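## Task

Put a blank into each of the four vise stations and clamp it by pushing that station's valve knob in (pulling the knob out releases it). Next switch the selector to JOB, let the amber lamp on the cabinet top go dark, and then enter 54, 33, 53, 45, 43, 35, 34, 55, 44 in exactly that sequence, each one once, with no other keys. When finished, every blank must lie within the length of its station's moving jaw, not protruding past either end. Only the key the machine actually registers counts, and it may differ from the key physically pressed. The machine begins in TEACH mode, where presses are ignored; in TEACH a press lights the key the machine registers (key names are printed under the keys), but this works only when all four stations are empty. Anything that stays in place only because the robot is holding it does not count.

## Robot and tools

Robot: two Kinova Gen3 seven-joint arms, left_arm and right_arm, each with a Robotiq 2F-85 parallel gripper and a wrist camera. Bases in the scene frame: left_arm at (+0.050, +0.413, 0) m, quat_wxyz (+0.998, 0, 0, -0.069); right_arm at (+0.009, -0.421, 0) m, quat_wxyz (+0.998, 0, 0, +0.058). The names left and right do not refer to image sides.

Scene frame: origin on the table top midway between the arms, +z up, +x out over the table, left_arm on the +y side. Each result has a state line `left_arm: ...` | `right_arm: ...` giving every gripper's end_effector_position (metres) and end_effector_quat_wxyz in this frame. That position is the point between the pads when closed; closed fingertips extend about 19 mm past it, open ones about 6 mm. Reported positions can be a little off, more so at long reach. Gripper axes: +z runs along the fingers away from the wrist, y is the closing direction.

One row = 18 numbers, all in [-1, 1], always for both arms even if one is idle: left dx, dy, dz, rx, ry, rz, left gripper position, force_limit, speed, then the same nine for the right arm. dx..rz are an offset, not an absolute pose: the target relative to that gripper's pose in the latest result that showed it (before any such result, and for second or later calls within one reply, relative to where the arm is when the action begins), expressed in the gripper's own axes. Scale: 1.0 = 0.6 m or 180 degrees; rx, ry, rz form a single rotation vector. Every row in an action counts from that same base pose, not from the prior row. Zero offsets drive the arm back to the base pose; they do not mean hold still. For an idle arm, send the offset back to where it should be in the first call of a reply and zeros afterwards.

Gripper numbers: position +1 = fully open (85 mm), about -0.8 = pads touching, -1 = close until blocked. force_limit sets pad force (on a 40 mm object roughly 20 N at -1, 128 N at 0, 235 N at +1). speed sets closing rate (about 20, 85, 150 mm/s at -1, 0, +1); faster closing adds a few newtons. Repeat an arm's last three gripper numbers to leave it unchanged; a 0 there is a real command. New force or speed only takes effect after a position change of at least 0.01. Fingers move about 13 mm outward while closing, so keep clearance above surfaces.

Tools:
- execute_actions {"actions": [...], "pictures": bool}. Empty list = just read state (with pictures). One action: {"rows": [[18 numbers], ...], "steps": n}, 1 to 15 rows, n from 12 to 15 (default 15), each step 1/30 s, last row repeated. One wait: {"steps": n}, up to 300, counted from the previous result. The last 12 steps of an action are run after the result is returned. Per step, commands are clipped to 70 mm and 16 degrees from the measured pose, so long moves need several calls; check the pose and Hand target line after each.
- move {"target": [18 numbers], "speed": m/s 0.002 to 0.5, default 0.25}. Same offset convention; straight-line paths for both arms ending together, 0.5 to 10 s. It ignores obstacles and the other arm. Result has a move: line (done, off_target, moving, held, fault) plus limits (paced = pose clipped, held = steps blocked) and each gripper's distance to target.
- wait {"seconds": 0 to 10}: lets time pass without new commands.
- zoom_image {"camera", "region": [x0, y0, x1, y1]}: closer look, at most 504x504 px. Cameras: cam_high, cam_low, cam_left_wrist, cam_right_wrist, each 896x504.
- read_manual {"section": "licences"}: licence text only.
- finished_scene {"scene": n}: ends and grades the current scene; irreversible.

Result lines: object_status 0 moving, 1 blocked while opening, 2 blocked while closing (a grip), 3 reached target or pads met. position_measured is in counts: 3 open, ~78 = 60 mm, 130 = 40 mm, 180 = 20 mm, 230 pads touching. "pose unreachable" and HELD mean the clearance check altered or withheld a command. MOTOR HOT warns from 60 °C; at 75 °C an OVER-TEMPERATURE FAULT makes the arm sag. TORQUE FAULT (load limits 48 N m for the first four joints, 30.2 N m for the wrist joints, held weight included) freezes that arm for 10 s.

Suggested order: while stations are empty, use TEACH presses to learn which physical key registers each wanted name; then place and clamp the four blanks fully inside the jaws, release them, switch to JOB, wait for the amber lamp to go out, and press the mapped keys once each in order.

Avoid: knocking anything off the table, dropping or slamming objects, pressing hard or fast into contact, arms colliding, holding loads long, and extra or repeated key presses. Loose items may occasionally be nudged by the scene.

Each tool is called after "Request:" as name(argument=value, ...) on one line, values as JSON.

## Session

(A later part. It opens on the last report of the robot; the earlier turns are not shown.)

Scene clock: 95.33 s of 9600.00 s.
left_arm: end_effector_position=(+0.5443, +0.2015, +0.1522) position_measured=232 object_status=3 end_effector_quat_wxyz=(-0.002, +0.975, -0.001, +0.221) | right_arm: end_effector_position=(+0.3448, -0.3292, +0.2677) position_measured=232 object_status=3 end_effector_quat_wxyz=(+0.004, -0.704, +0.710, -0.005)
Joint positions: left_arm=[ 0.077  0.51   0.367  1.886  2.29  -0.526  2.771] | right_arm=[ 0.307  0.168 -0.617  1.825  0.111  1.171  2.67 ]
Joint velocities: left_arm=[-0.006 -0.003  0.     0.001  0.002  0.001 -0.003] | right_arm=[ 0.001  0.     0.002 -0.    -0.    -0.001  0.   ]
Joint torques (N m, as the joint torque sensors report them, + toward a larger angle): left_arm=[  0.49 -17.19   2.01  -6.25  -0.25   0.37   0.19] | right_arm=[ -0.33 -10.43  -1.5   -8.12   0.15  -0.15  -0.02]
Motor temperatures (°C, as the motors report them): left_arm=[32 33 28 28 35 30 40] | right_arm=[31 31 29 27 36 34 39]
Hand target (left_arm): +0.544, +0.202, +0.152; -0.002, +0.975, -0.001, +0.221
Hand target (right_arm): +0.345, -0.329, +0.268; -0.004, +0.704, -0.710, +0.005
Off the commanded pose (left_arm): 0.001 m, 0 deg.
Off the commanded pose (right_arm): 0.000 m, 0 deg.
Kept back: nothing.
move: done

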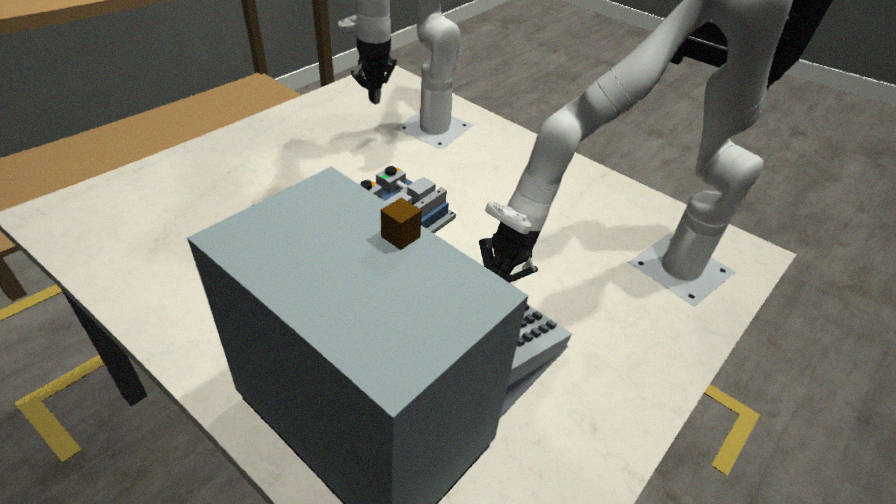

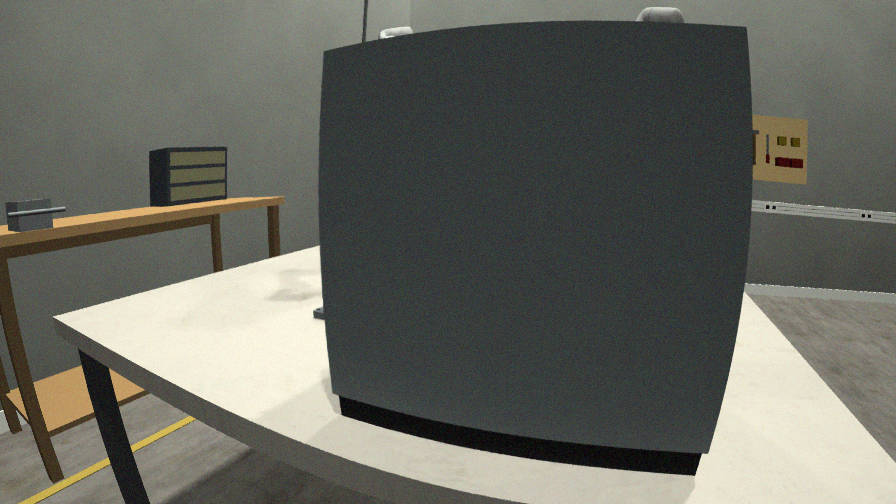

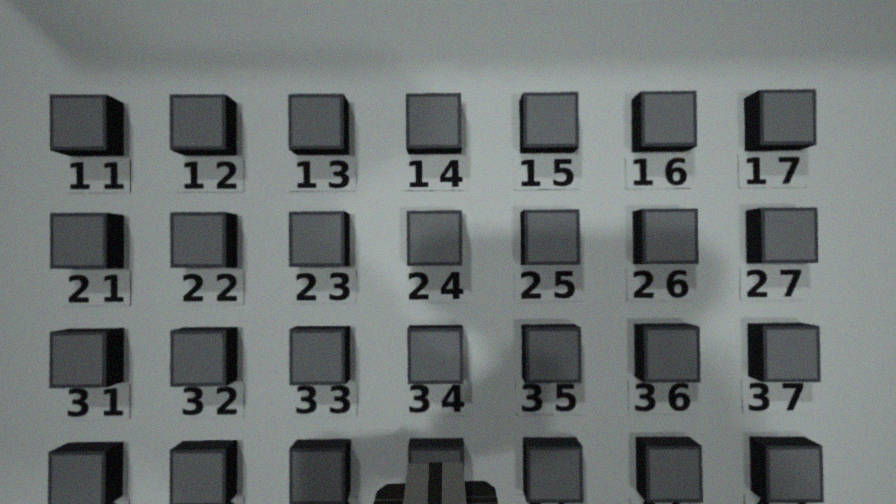

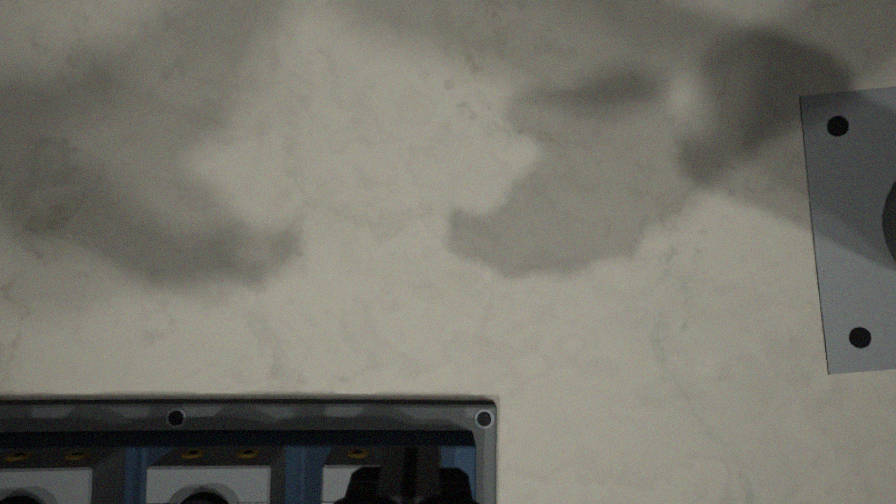

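Request:
move(target=[0,-0.0005,0.053,0,0,0,-1,0,0,0,0,0,0,0,0,-1,0,0.3], speed=0.035)

Request:
move(target=[0.0545,0.1135,-0.048,0,0,0,-1,0,0,0,0,0,0,0,0,-1,0,0.3], speed=0.1)

Scene clock: 96.87 s of 9600.00 s.
left_arm: end_effector_position=(+0.5569, +0.2018, +0.1256) position_measured=232 object_status=3 end_effector_quat_wxyz=(-0.002, +0.975, -0.001, +0.221) | right_arm: end_effector_position=(+0.3448, -0.3292, +0.2677) position_measured=232 object_status=3 end_effector_quat_wxyz=(+0.004, -0.704, +0.710, -0.005)
Joint positions: left_arm=[ 0.108  0.572  0.31   1.878  2.225 -0.47   2.827] | right_arm=[ 0.307  0.168 -0.617  1.825  0.111  1.171  2.67 ]
Joint velocities: left_arm=[ 0.006 -0.001 -0.006  0.003 -0.008  0.004  0.008] | right_arm=[-0.002 -0.     0.    -0.    -0.001  0.     0.   ]
Joint torques (N m, as the joint torque sensors report them, + toward a larger angle): left_arm=[ -0.96 -13.95   0.48  -7.32  -0.47   1.33   0.17] | right_arm=[ -0.28 -10.5   -1.68  -8.08   0.1   -0.24   0.1 ]
Motor temperatures (°C, as the motors report them): left_arm=[32 34 28 28 35 30 40] | right_arm=[31 31 29 27 36 34 39]
Hand target (left_arm): +0.558, +0.202, +0.124; -0.002, +0.975, -0.001, +0.221
Hand target (right_arm): +0.345, -0.329, +0.268; -0.004, +0.704, -0.710, +0.005
Off the commanded pose (left_arm): 0.002 m, 0 deg.
Off the commanded pose (right_arm): 0.000 m, 0 deg.
Kept back: nothing.
move: done

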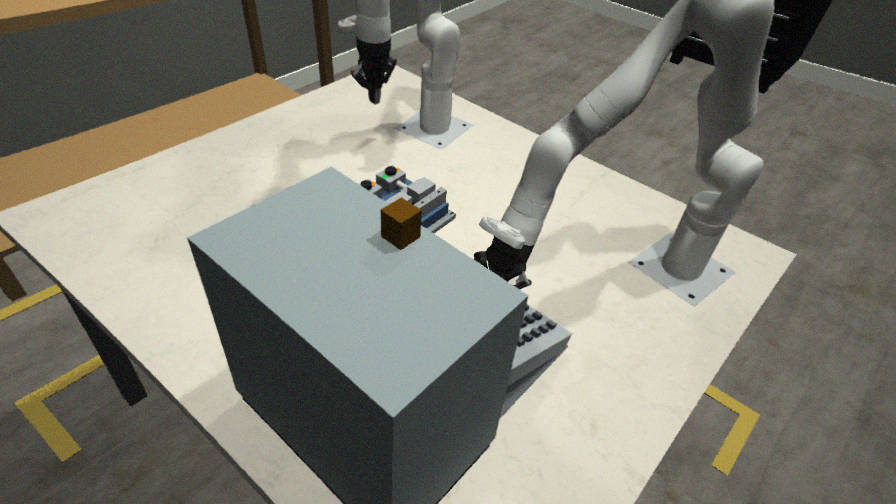

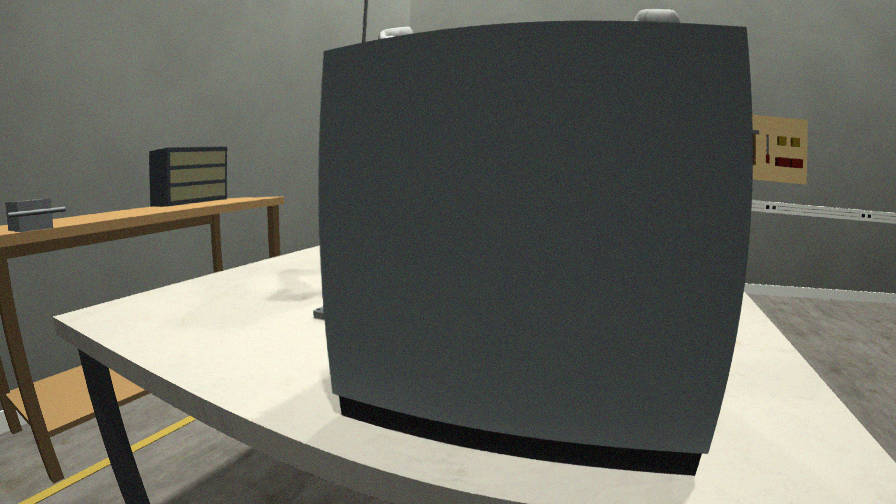

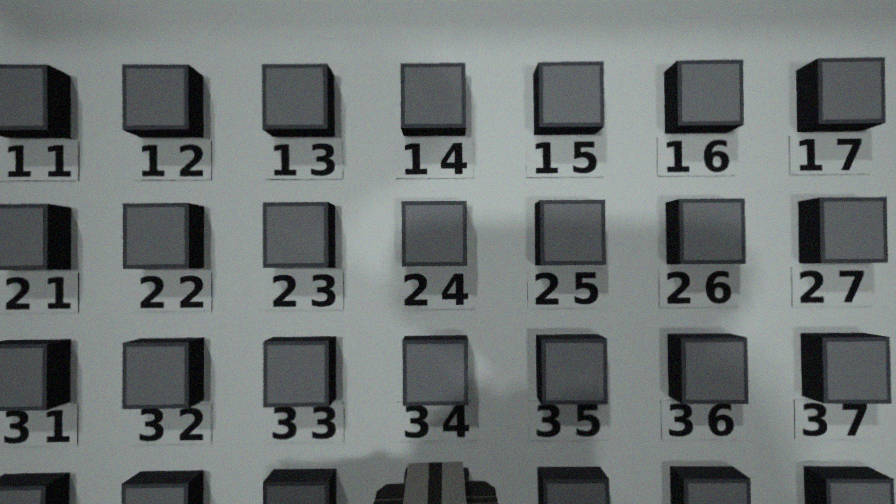

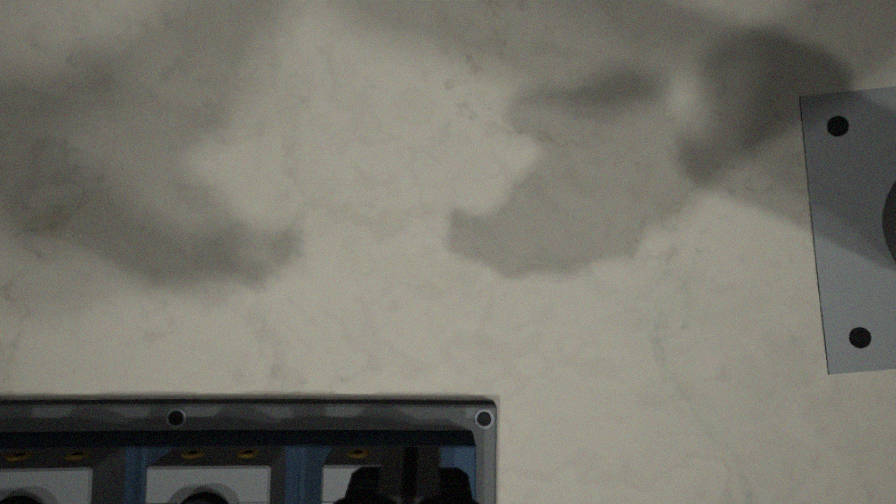

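Scene clock: 98.07 s of 9600.00 s.
left_arm: end_effector_position=(+0.5745, +0.1339, +0.1656) position_measured=232 object_status=3 end_effector_quat_wxyz=(-0.002, +0.975, -0.001, +0.222) | right_arm: end_effector_position=(+0.3448, -0.3292, +0.2677) position_measured=232 object_status=3 end_effector_quat_wxyz=(+0.004, -0.704, +0.710, -0.005)
Joint positions: left_arm=[ 0.175  0.609  0.406  1.657  2.332 -0.692  2.759] | right_arm=[ 0.307  0.168 -0.617  1.825  0.111  1.171  2.67 ]
Joint velocities: left_arm=[ 0.003  0.006  0.001 -0.008  0.002 -0.007 -0.002] | right_arm=[-0.     0.     0.    -0.     0.001 -0.001  0.   ]
Joint torques (N m, as the joint torque sensors report them, + toward a larger angle): left_arm=[  0.89 -19.41   2.85  -6.7   -0.2    0.5    0.13] | right_arm=[ -0.29 -10.34  -1.57  -8.09   0.15  -0.3    0.07]
Motor temperatures (°C, as the motors report them): left_arm=[32 34 28 28 35 30 40] | right_arm=[31 31 29 27 36 34 39]
Hand target (left_arm): +0.574, +0.134, +0.165; -0.002, +0.975, -0.001, +0.222
Hand target (right_arm): +0.345, -0.329, +0.268; -0.004, +0.704, -0.710, +0.005
Off the commanded pose (left_arm): 0.001 m, 0 deg.
Off the commanded pose (right_arm): 0.000 m, 0 deg.
Kept back: nothing.
move: done

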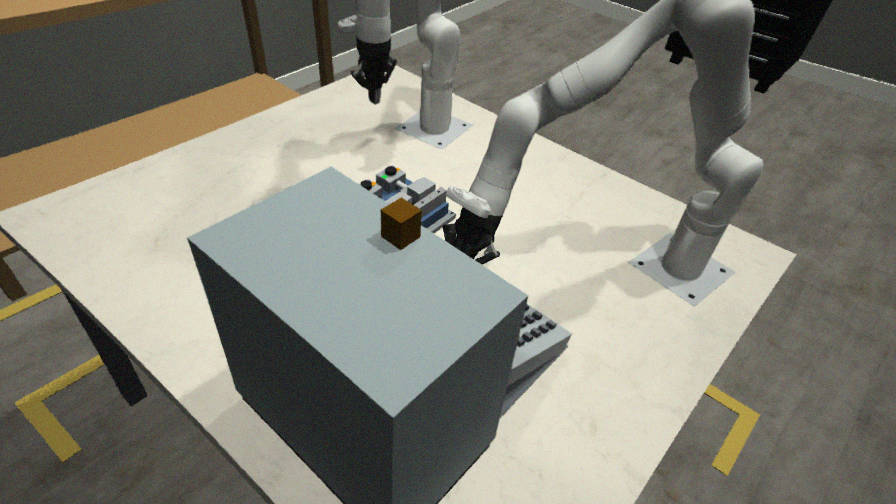

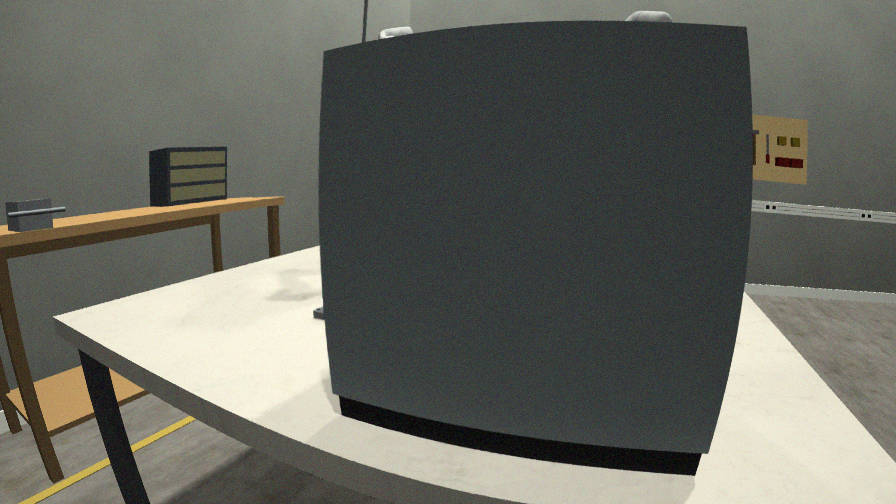

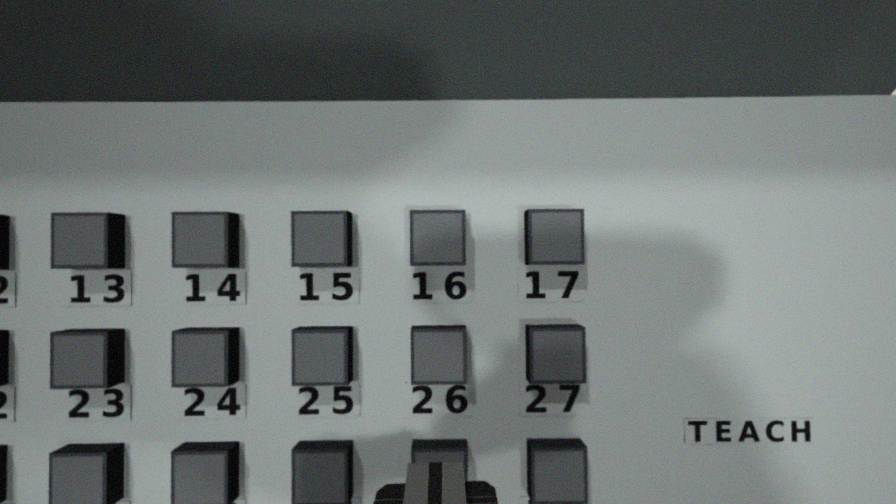

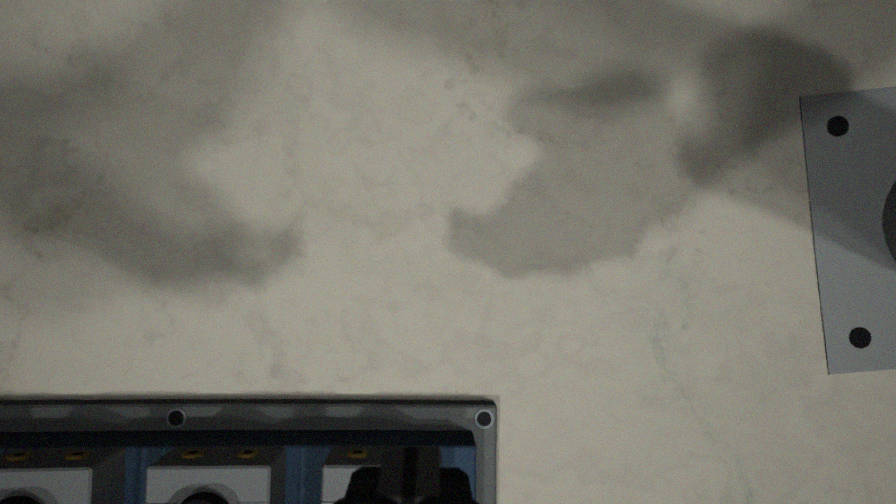

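Request:
move(target=[0,0.001,0.0505,0,0,0,-1,0,0,0,0,0,0,0,0,-1,0,0.3], speed=0.035)

Request:
move(target=[0.001,-0.057,-0.03,0,0,0,-1,0,0,0,0,0,0,0,0,-1,0,0.3], speed=0.1)

Request:
move(target=[0,0,0.0345,0,0,0,-1,0,0,0,0,0,0,0,0,-1,0,0.3], speed=0.035)

Scene clock: 99.70 s of 9600.00 s.
left_arm: end_effector_position=(+0.5866, +0.1334, +0.1404) position_measured=232 object_status=3 end_effector_quat_wxyz=(-0.002, +0.975, -0.001, +0.222) | right_arm: end_effector_position=(+0.3448, -0.3292, +0.2677) position_measured=232 object_status=3 end_effector_quat_wxyz=(+0.004, -0.704, +0.710, -0.005)
Joint positions: left_arm=[ 0.188  0.663  0.373  1.648  2.293 -0.647  2.789] | right_arm=[ 0.307  0.168 -0.617  1.825  0.111  1.171  2.67 ]
Joint velocities: left_arm=[ 0.004 -0.001 -0.003  0.003 -0.004  0.002  0.004] | right_arm=[0.001 0.    0.    0.    0.    0.    0.   ]
Joint torques (N m, as the joint torque sensors report them, + toward a larger angle): left_arm=[ -0.87 -16.68   1.24  -7.64  -0.43   1.43  -0.01] | right_arm=[ -0.36 -10.41  -1.54  -8.     0.1   -0.23   0.06]
Motor temperatures (°C, as the motors report them): left_arm=[32 34 28 28 35 30 40] | right_arm=[31 31 29 27 36 34 39]
Hand target (left_arm): +0.588, +0.133, +0.138; -0.002, +0.975, -0.001, +0.222
Hand target (right_arm): +0.345, -0.329, +0.268; -0.004, +0.704, -0.710, +0.005
Off the commanded pose (left_arm): 0.002 m, 0 deg.
Off the commanded pose (right_arm): 0.000 m, 0 deg.
Kept back: nothing.
move: done

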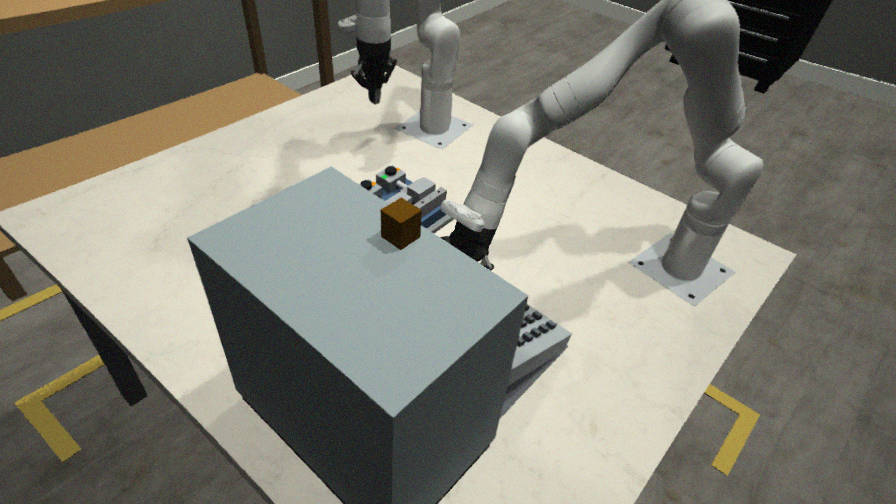

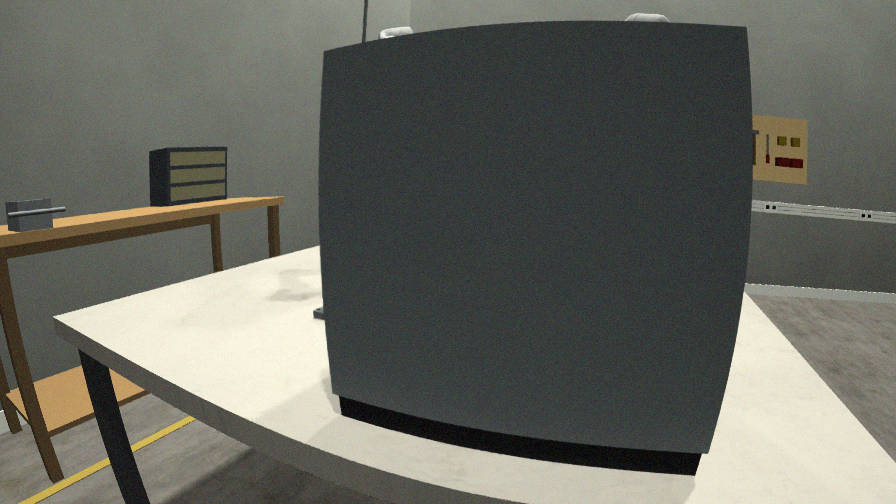

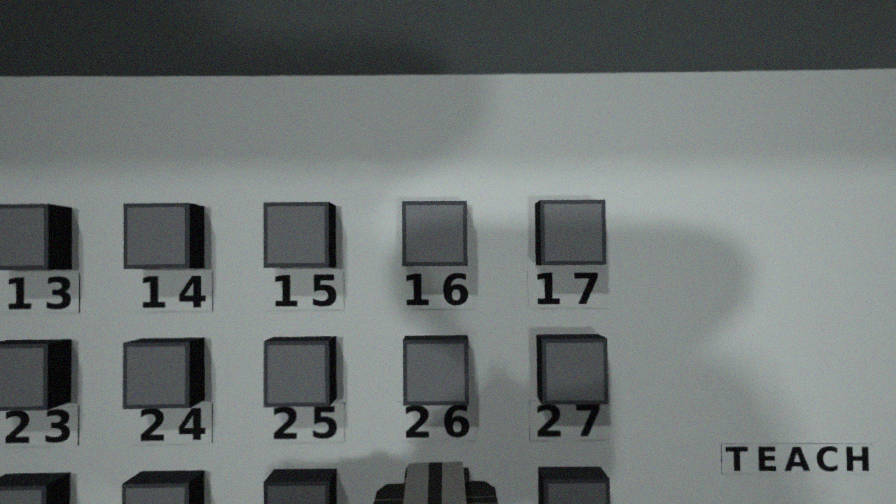

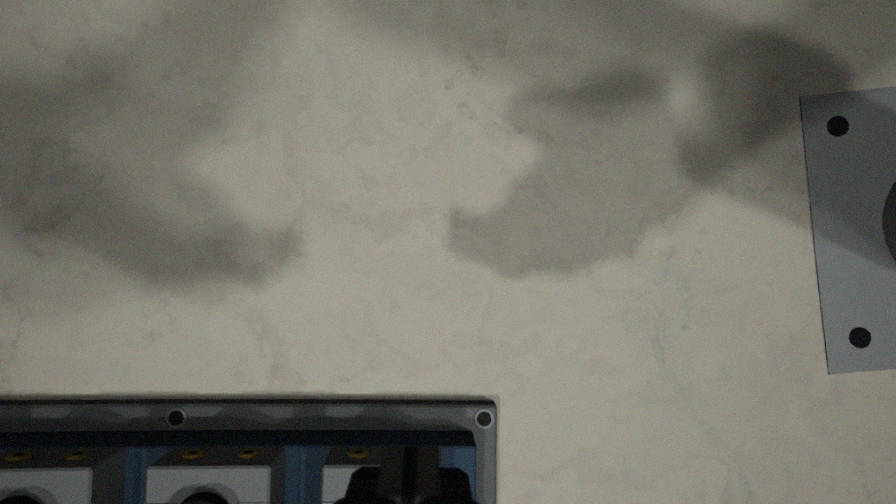

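Scene clock: 100.57 s of 9600.00 s.
left_arm: end_effector_position=(+0.5791, +0.1672, +0.1568) position_measured=232 object_status=3 end_effector_quat_wxyz=(-0.002, +0.975, -0.002, +0.222) | right_arm: end_effector_position=(+0.3448, -0.3292, +0.2677) position_measured=232 object_status=3 end_effector_quat_wxyz=(+0.004, -0.704, +0.710, -0.005)
Joint positions: left_arm=[ 0.111  0.593  0.394  1.721  2.317 -0.623  2.733] | right_arm=[ 0.307  0.168 -0.617  1.825  0.111  1.171  2.67 ]
Joint velocities: left_arm=[-0.005 -0.004 -0.     0.001  0.002  0.    -0.003] | right_arm=[ 0.001  0.001  0.     0.    -0.     0.    -0.   ]
Joint torques (N m, as the joint torque sensors report them, + toward a larger angle): left_arm=[ -0.11 -18.84   2.56  -6.08  -0.22   0.41   0.57] | right_arm=[ -0.28 -10.46  -1.51  -7.96   0.11  -0.22   0.03]
Motor temperatures (°C, as the motors report them): left_arm=[32 34 28 28 35 30 40] | right_arm=[31 31 29 27 36 34 39]
Hand target (left_arm): +0.579, +0.167, +0.157; -0.002, +0.975, -0.001, +0.222
Hand target (right_arm): +0.345, -0.329, +0.268; -0.004, +0.704, -0.710, +0.005
Off the commanded pose (left_arm): 0.001 m, 0 deg.
Off the commanded pose (right_arm): 0.000 m, 0 deg.
Kept back: nothing.
move: done

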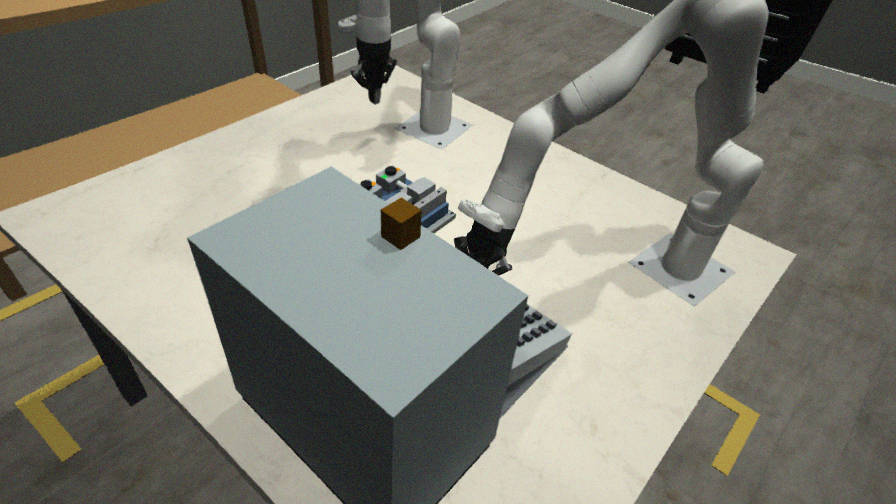

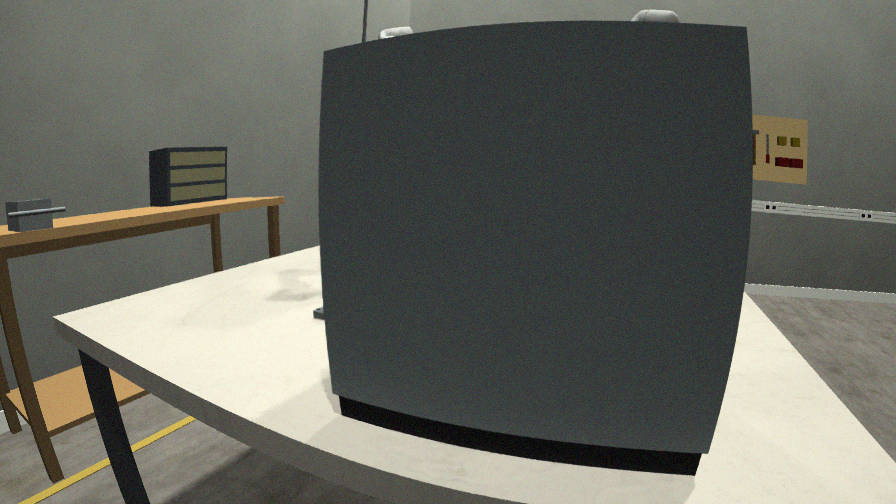

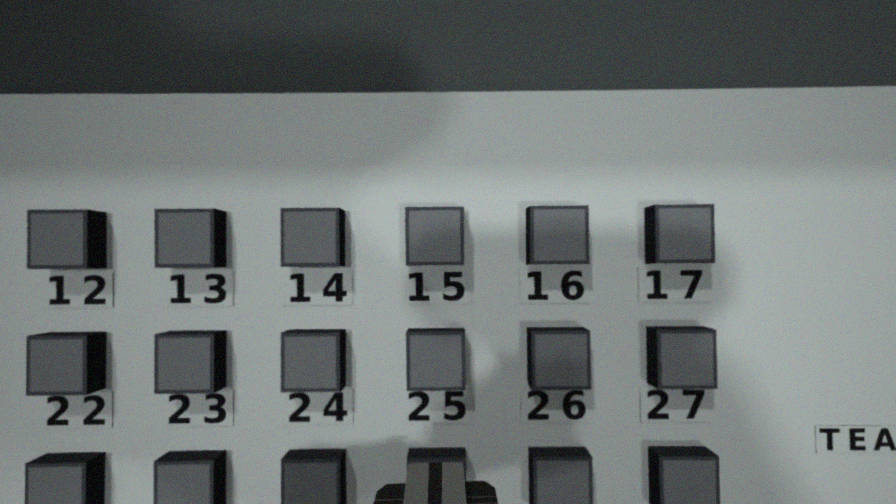

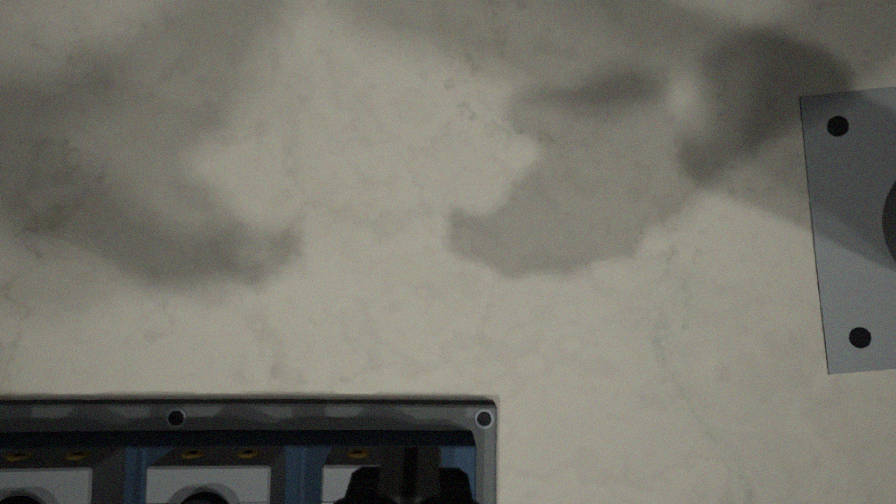

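Scene clock: 101.40 s of 9600.00 s.
left_arm: end_effector_position=(+0.5870, +0.1672, +0.1402) position_measured=232 object_status=3 end_effector_quat_wxyz=(-0.002, +0.975, -0.002, +0.223) | right_arm: end_effector_position=(+0.3448, -0.3292, +0.2677) position_measured=232 object_status=3 end_effector_quat_wxyz=(+0.004, -0.704, +0.710, -0.005)
Joint positions: left_arm=[ 0.123  0.629  0.369  1.715  2.288 -0.592  2.757] | right_arm=[ 0.307  0.168 -0.617  1.825  0.111  1.171  2.67 ]
Joint velocities: left_arm=[ 0.004 -0.001 -0.003  0.002 -0.005  0.003  0.005] | right_arm=[ 0.001  0.    -0.     0.     0.     0.    -0.   ]
Joint torques (N m, as the joint torque sensors report them, + toward a larger angle): left_arm=[ -1.01 -15.6    1.57  -7.55  -0.83   1.47   0.09] | right_arm=[ -0.24 -10.49  -1.58  -8.27   0.13  -0.16   0.01]
Motor temperatures (°C, as the motors report them): left_arm=[32 34 28 28 35 30 40] | right_arm=[31 31 29 27 36 34 39]
Hand target (left_arm): +0.588, +0.167, +0.138; -0.002, +0.975, -0.002, +0.222
Hand target (right_arm): +0.345, -0.329, +0.268; -0.004, +0.704, -0.710, +0.005
Off the commanded pose (left_arm): 0.002 m, 0 deg.
Off the commanded pose (right_arm): 0.000 m, 0 deg.
Kept back: nothing.
move: done

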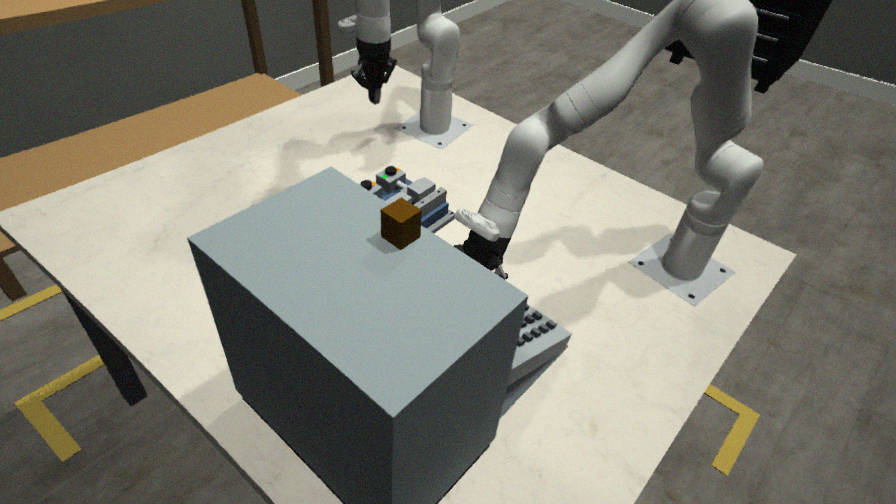

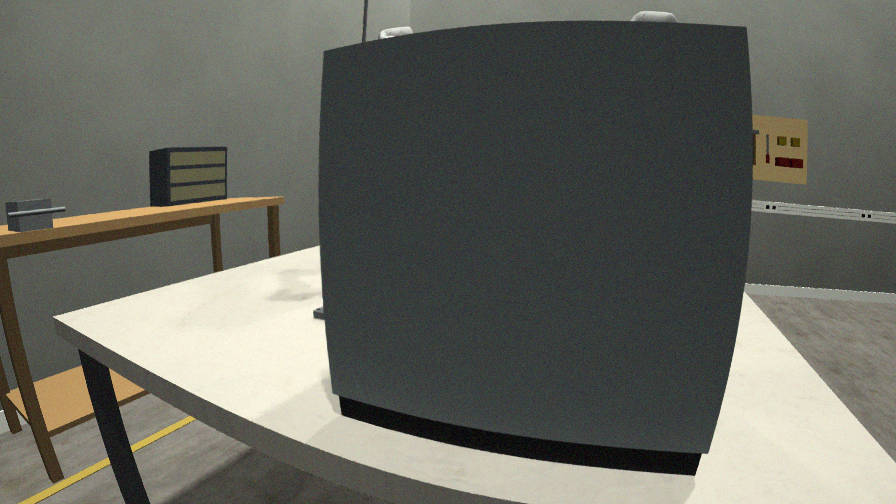

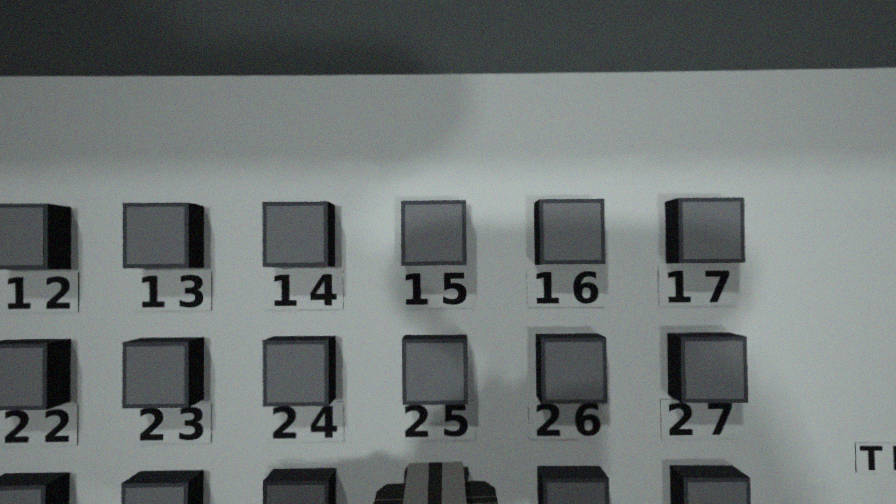

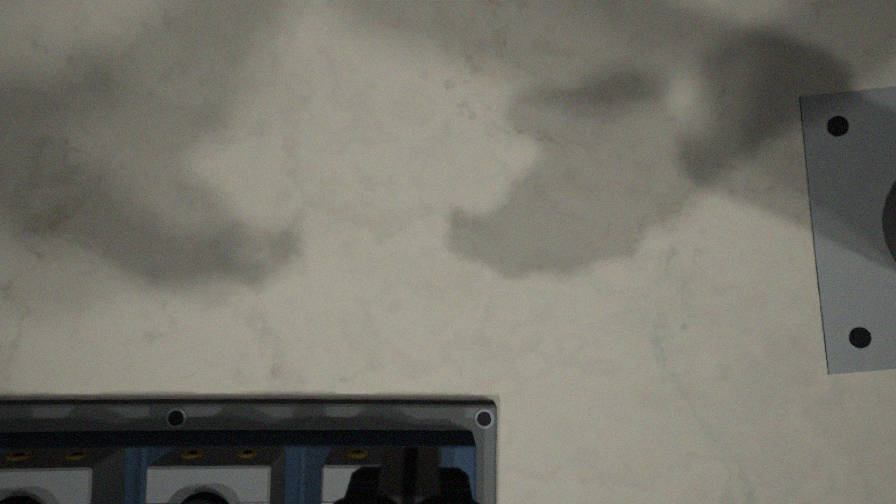

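Request:
move(target=[-0.114,0.055,-0.052,0,0,0,-1,0,0,0,0,0,0,0,0,-1,0,0.3], speed=0.1)

Request:
move(target=[0,0,0.0545,0,0,0,-1,0,0,0,0,0,0,0,0,-1,0,0.3], speed=0.035)

Scene clock: 103.10 s of 9600.00 s.
left_arm: end_effector_position=(+0.5121, +0.1345, +0.1383) position_measured=232 object_status=3 end_effector_quat_wxyz=(-0.003, +0.975, -0.001, +0.222) | right_arm: end_effector_position=(+0.3448, -0.3292, +0.2677) position_measured=232 object_status=3 end_effector_quat_wxyz=(+0.004, -0.704, +0.710, -0.005)
Joint positions: left_arm=[ 0.292  0.553  0.321  1.859  2.235 -0.577  2.978] | right_arm=[ 0.307  0.168 -0.617  1.825  0.111  1.171  2.67 ]
Joint velocities: left_arm=[ 0.007 -0.002  0.     0.003 -0.004 -0.     0.007] | right_arm=[-0.001  0.001 -0.     0.     0.001  0.    -0.001]
Joint torques (N m, as the joint torque sensors report them, + toward a larger angle): left_arm=[ -0.21 -18.23   1.83  -6.1    0.04   0.01  -0.17] | right_arm=[ -0.31 -10.51  -1.5   -8.22   0.09  -0.3    0.06]
Motor temperatures (°C, as the motors report them): left_arm=[32 34 28 28 35 30 40] | right_arm=[31 31 29 27 36 34 39]
Hand target (left_arm): +0.512, +0.134, +0.138; -0.003, +0.975, -0.002, +0.223
Hand target (right_arm): +0.345, -0.329, +0.268; -0.004, +0.704, -0.710, +0.005
Off the commanded pose (left_arm): 0.000 m, 0 deg.
Off the commanded pose (right_arm): 0.000 m, 0 deg.
Kept back: nothing.
move: done

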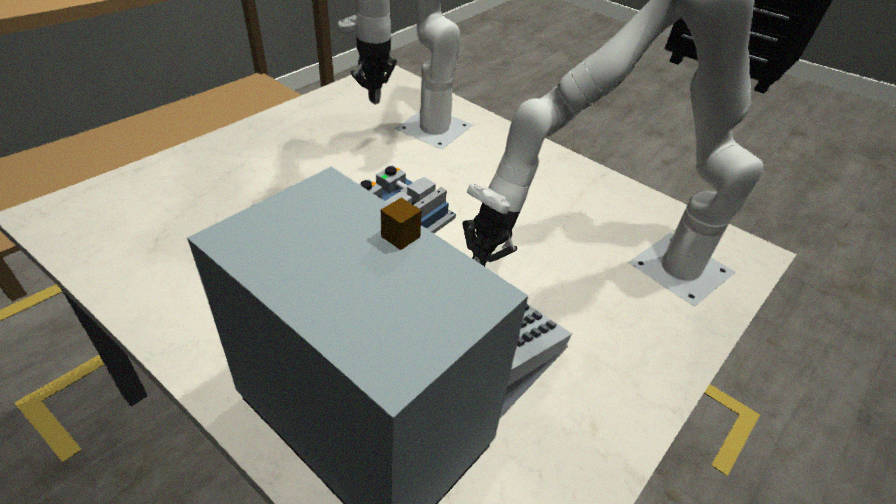

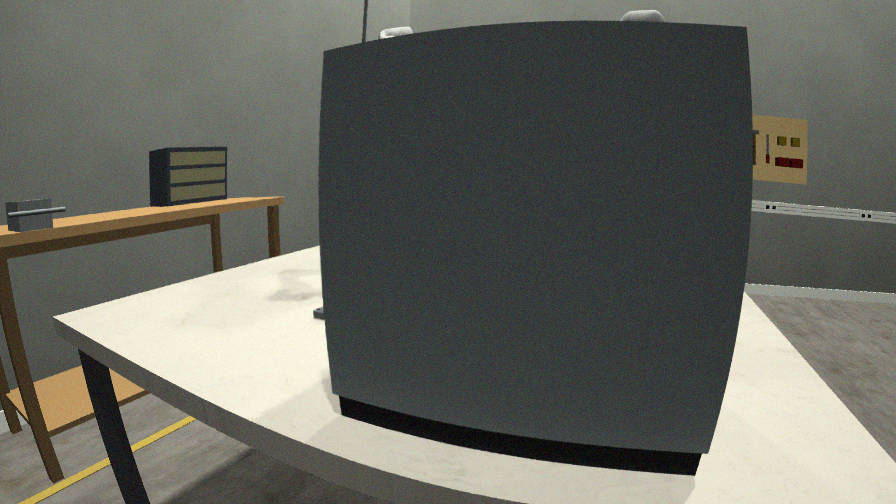

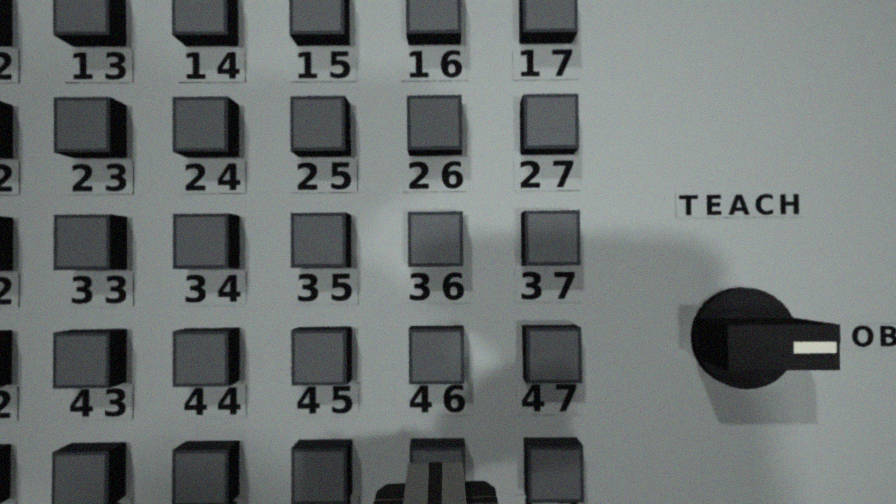

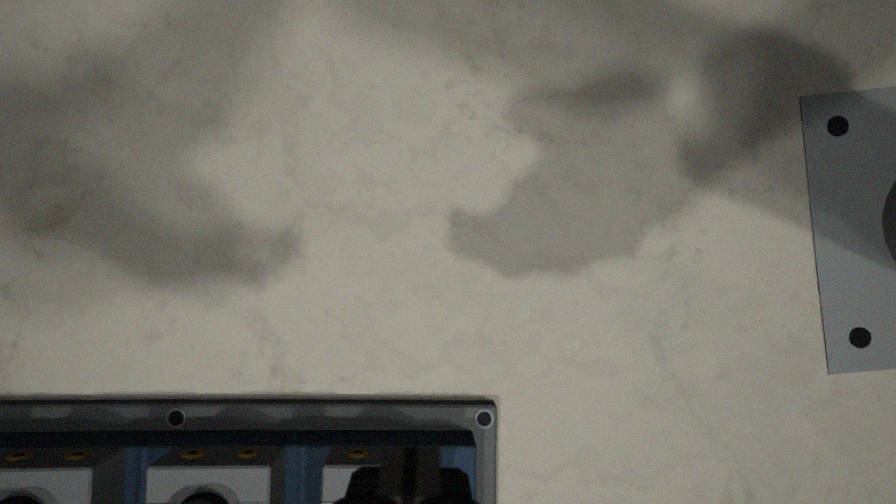

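Scene clock: 104.27 s of 9600.00 s.
left_arm: end_effector_position=(+0.5252, +0.1346, +0.1110) position_measured=232 object_status=3 end_effector_quat_wxyz=(-0.003, +0.975, -0.002, +0.223) | right_arm: end_effector_position=(+0.3448, -0.3292, +0.2677) position_measured=232 object_status=3 end_effector_quat_wxyz=(+0.004, -0.704, +0.710, -0.005)
Joint positions: left_arm=[ 0.312  0.616  0.27   1.851  2.172 -0.52   3.031] | right_arm=[ 0.307  0.168 -0.617  1.825  0.111  1.171  2.67 ]
Joint velocities: left_arm=[ 0.005 -0.    -0.004  0.003 -0.008  0.005  0.007] | right_arm=[ 0.002 -0.001 -0.     0.     0.    -0.001 -0.001]
Joint torques (N m, as the joint torque sensors report them, + toward a larger angle): left_arm=[ -1.27 -14.94   0.85  -7.51  -0.88   1.25   0.27] | right_arm=[ -0.01 -10.5   -1.53  -8.03   0.04  -0.19  -0.03]
Motor temperatures (°C, as the motors report them): left_arm=[32 34 28 28 35 30 40] | right_arm=[31 31 29 27 36 34 39]
Hand target (left_arm): +0.526, +0.135, +0.109; -0.003, +0.975, -0.001, +0.222
Hand target (right_arm): +0.345, -0.329, +0.268; -0.004, +0.704, -0.710, +0.005
Off the commanded pose (left_arm): 0.002 m, 0 deg.
Off the commanded pose (right_arm): 0.000 m, 0 deg.
Kept back: nothing.
move: done

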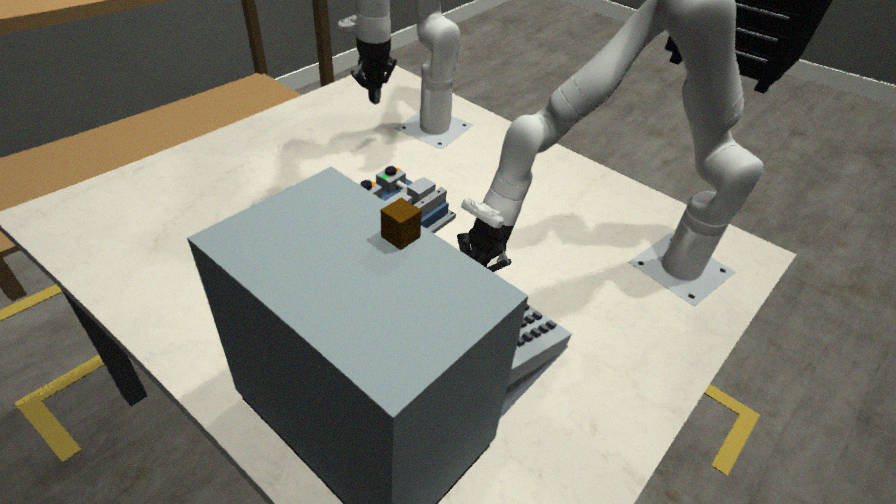

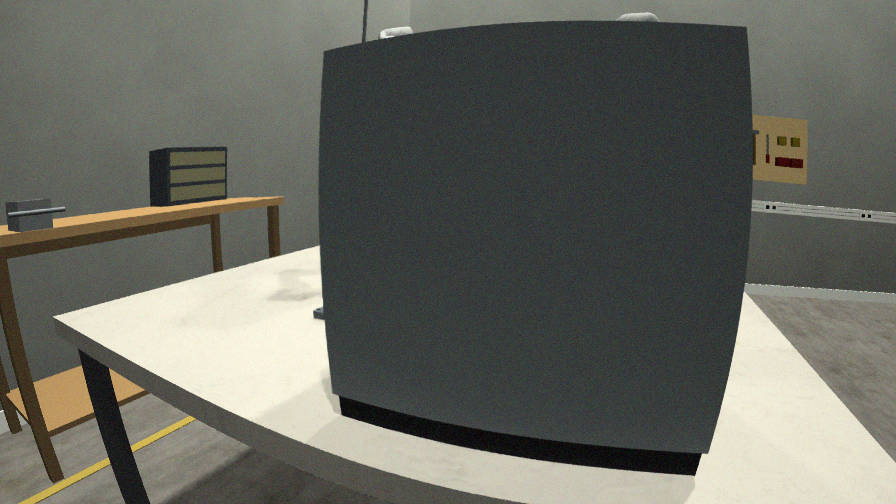

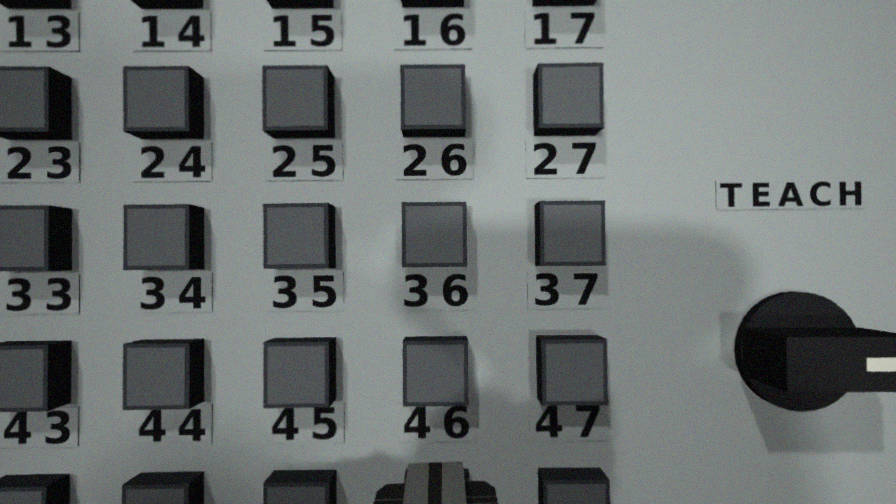

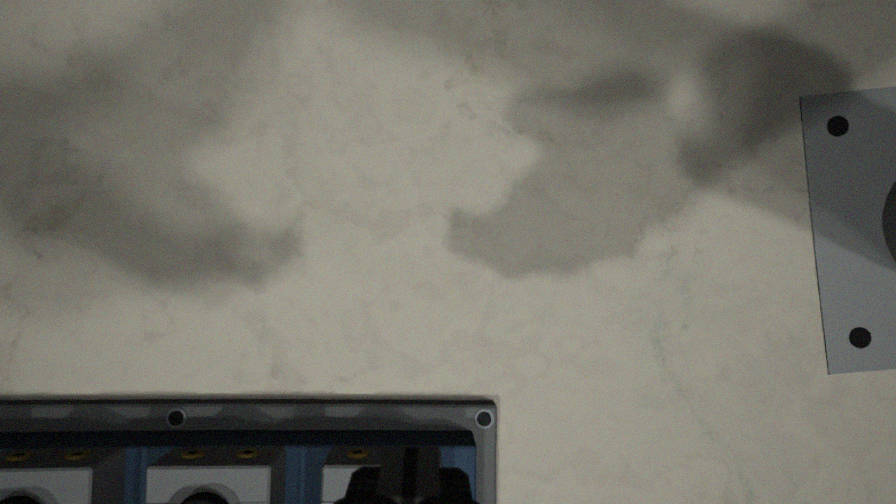

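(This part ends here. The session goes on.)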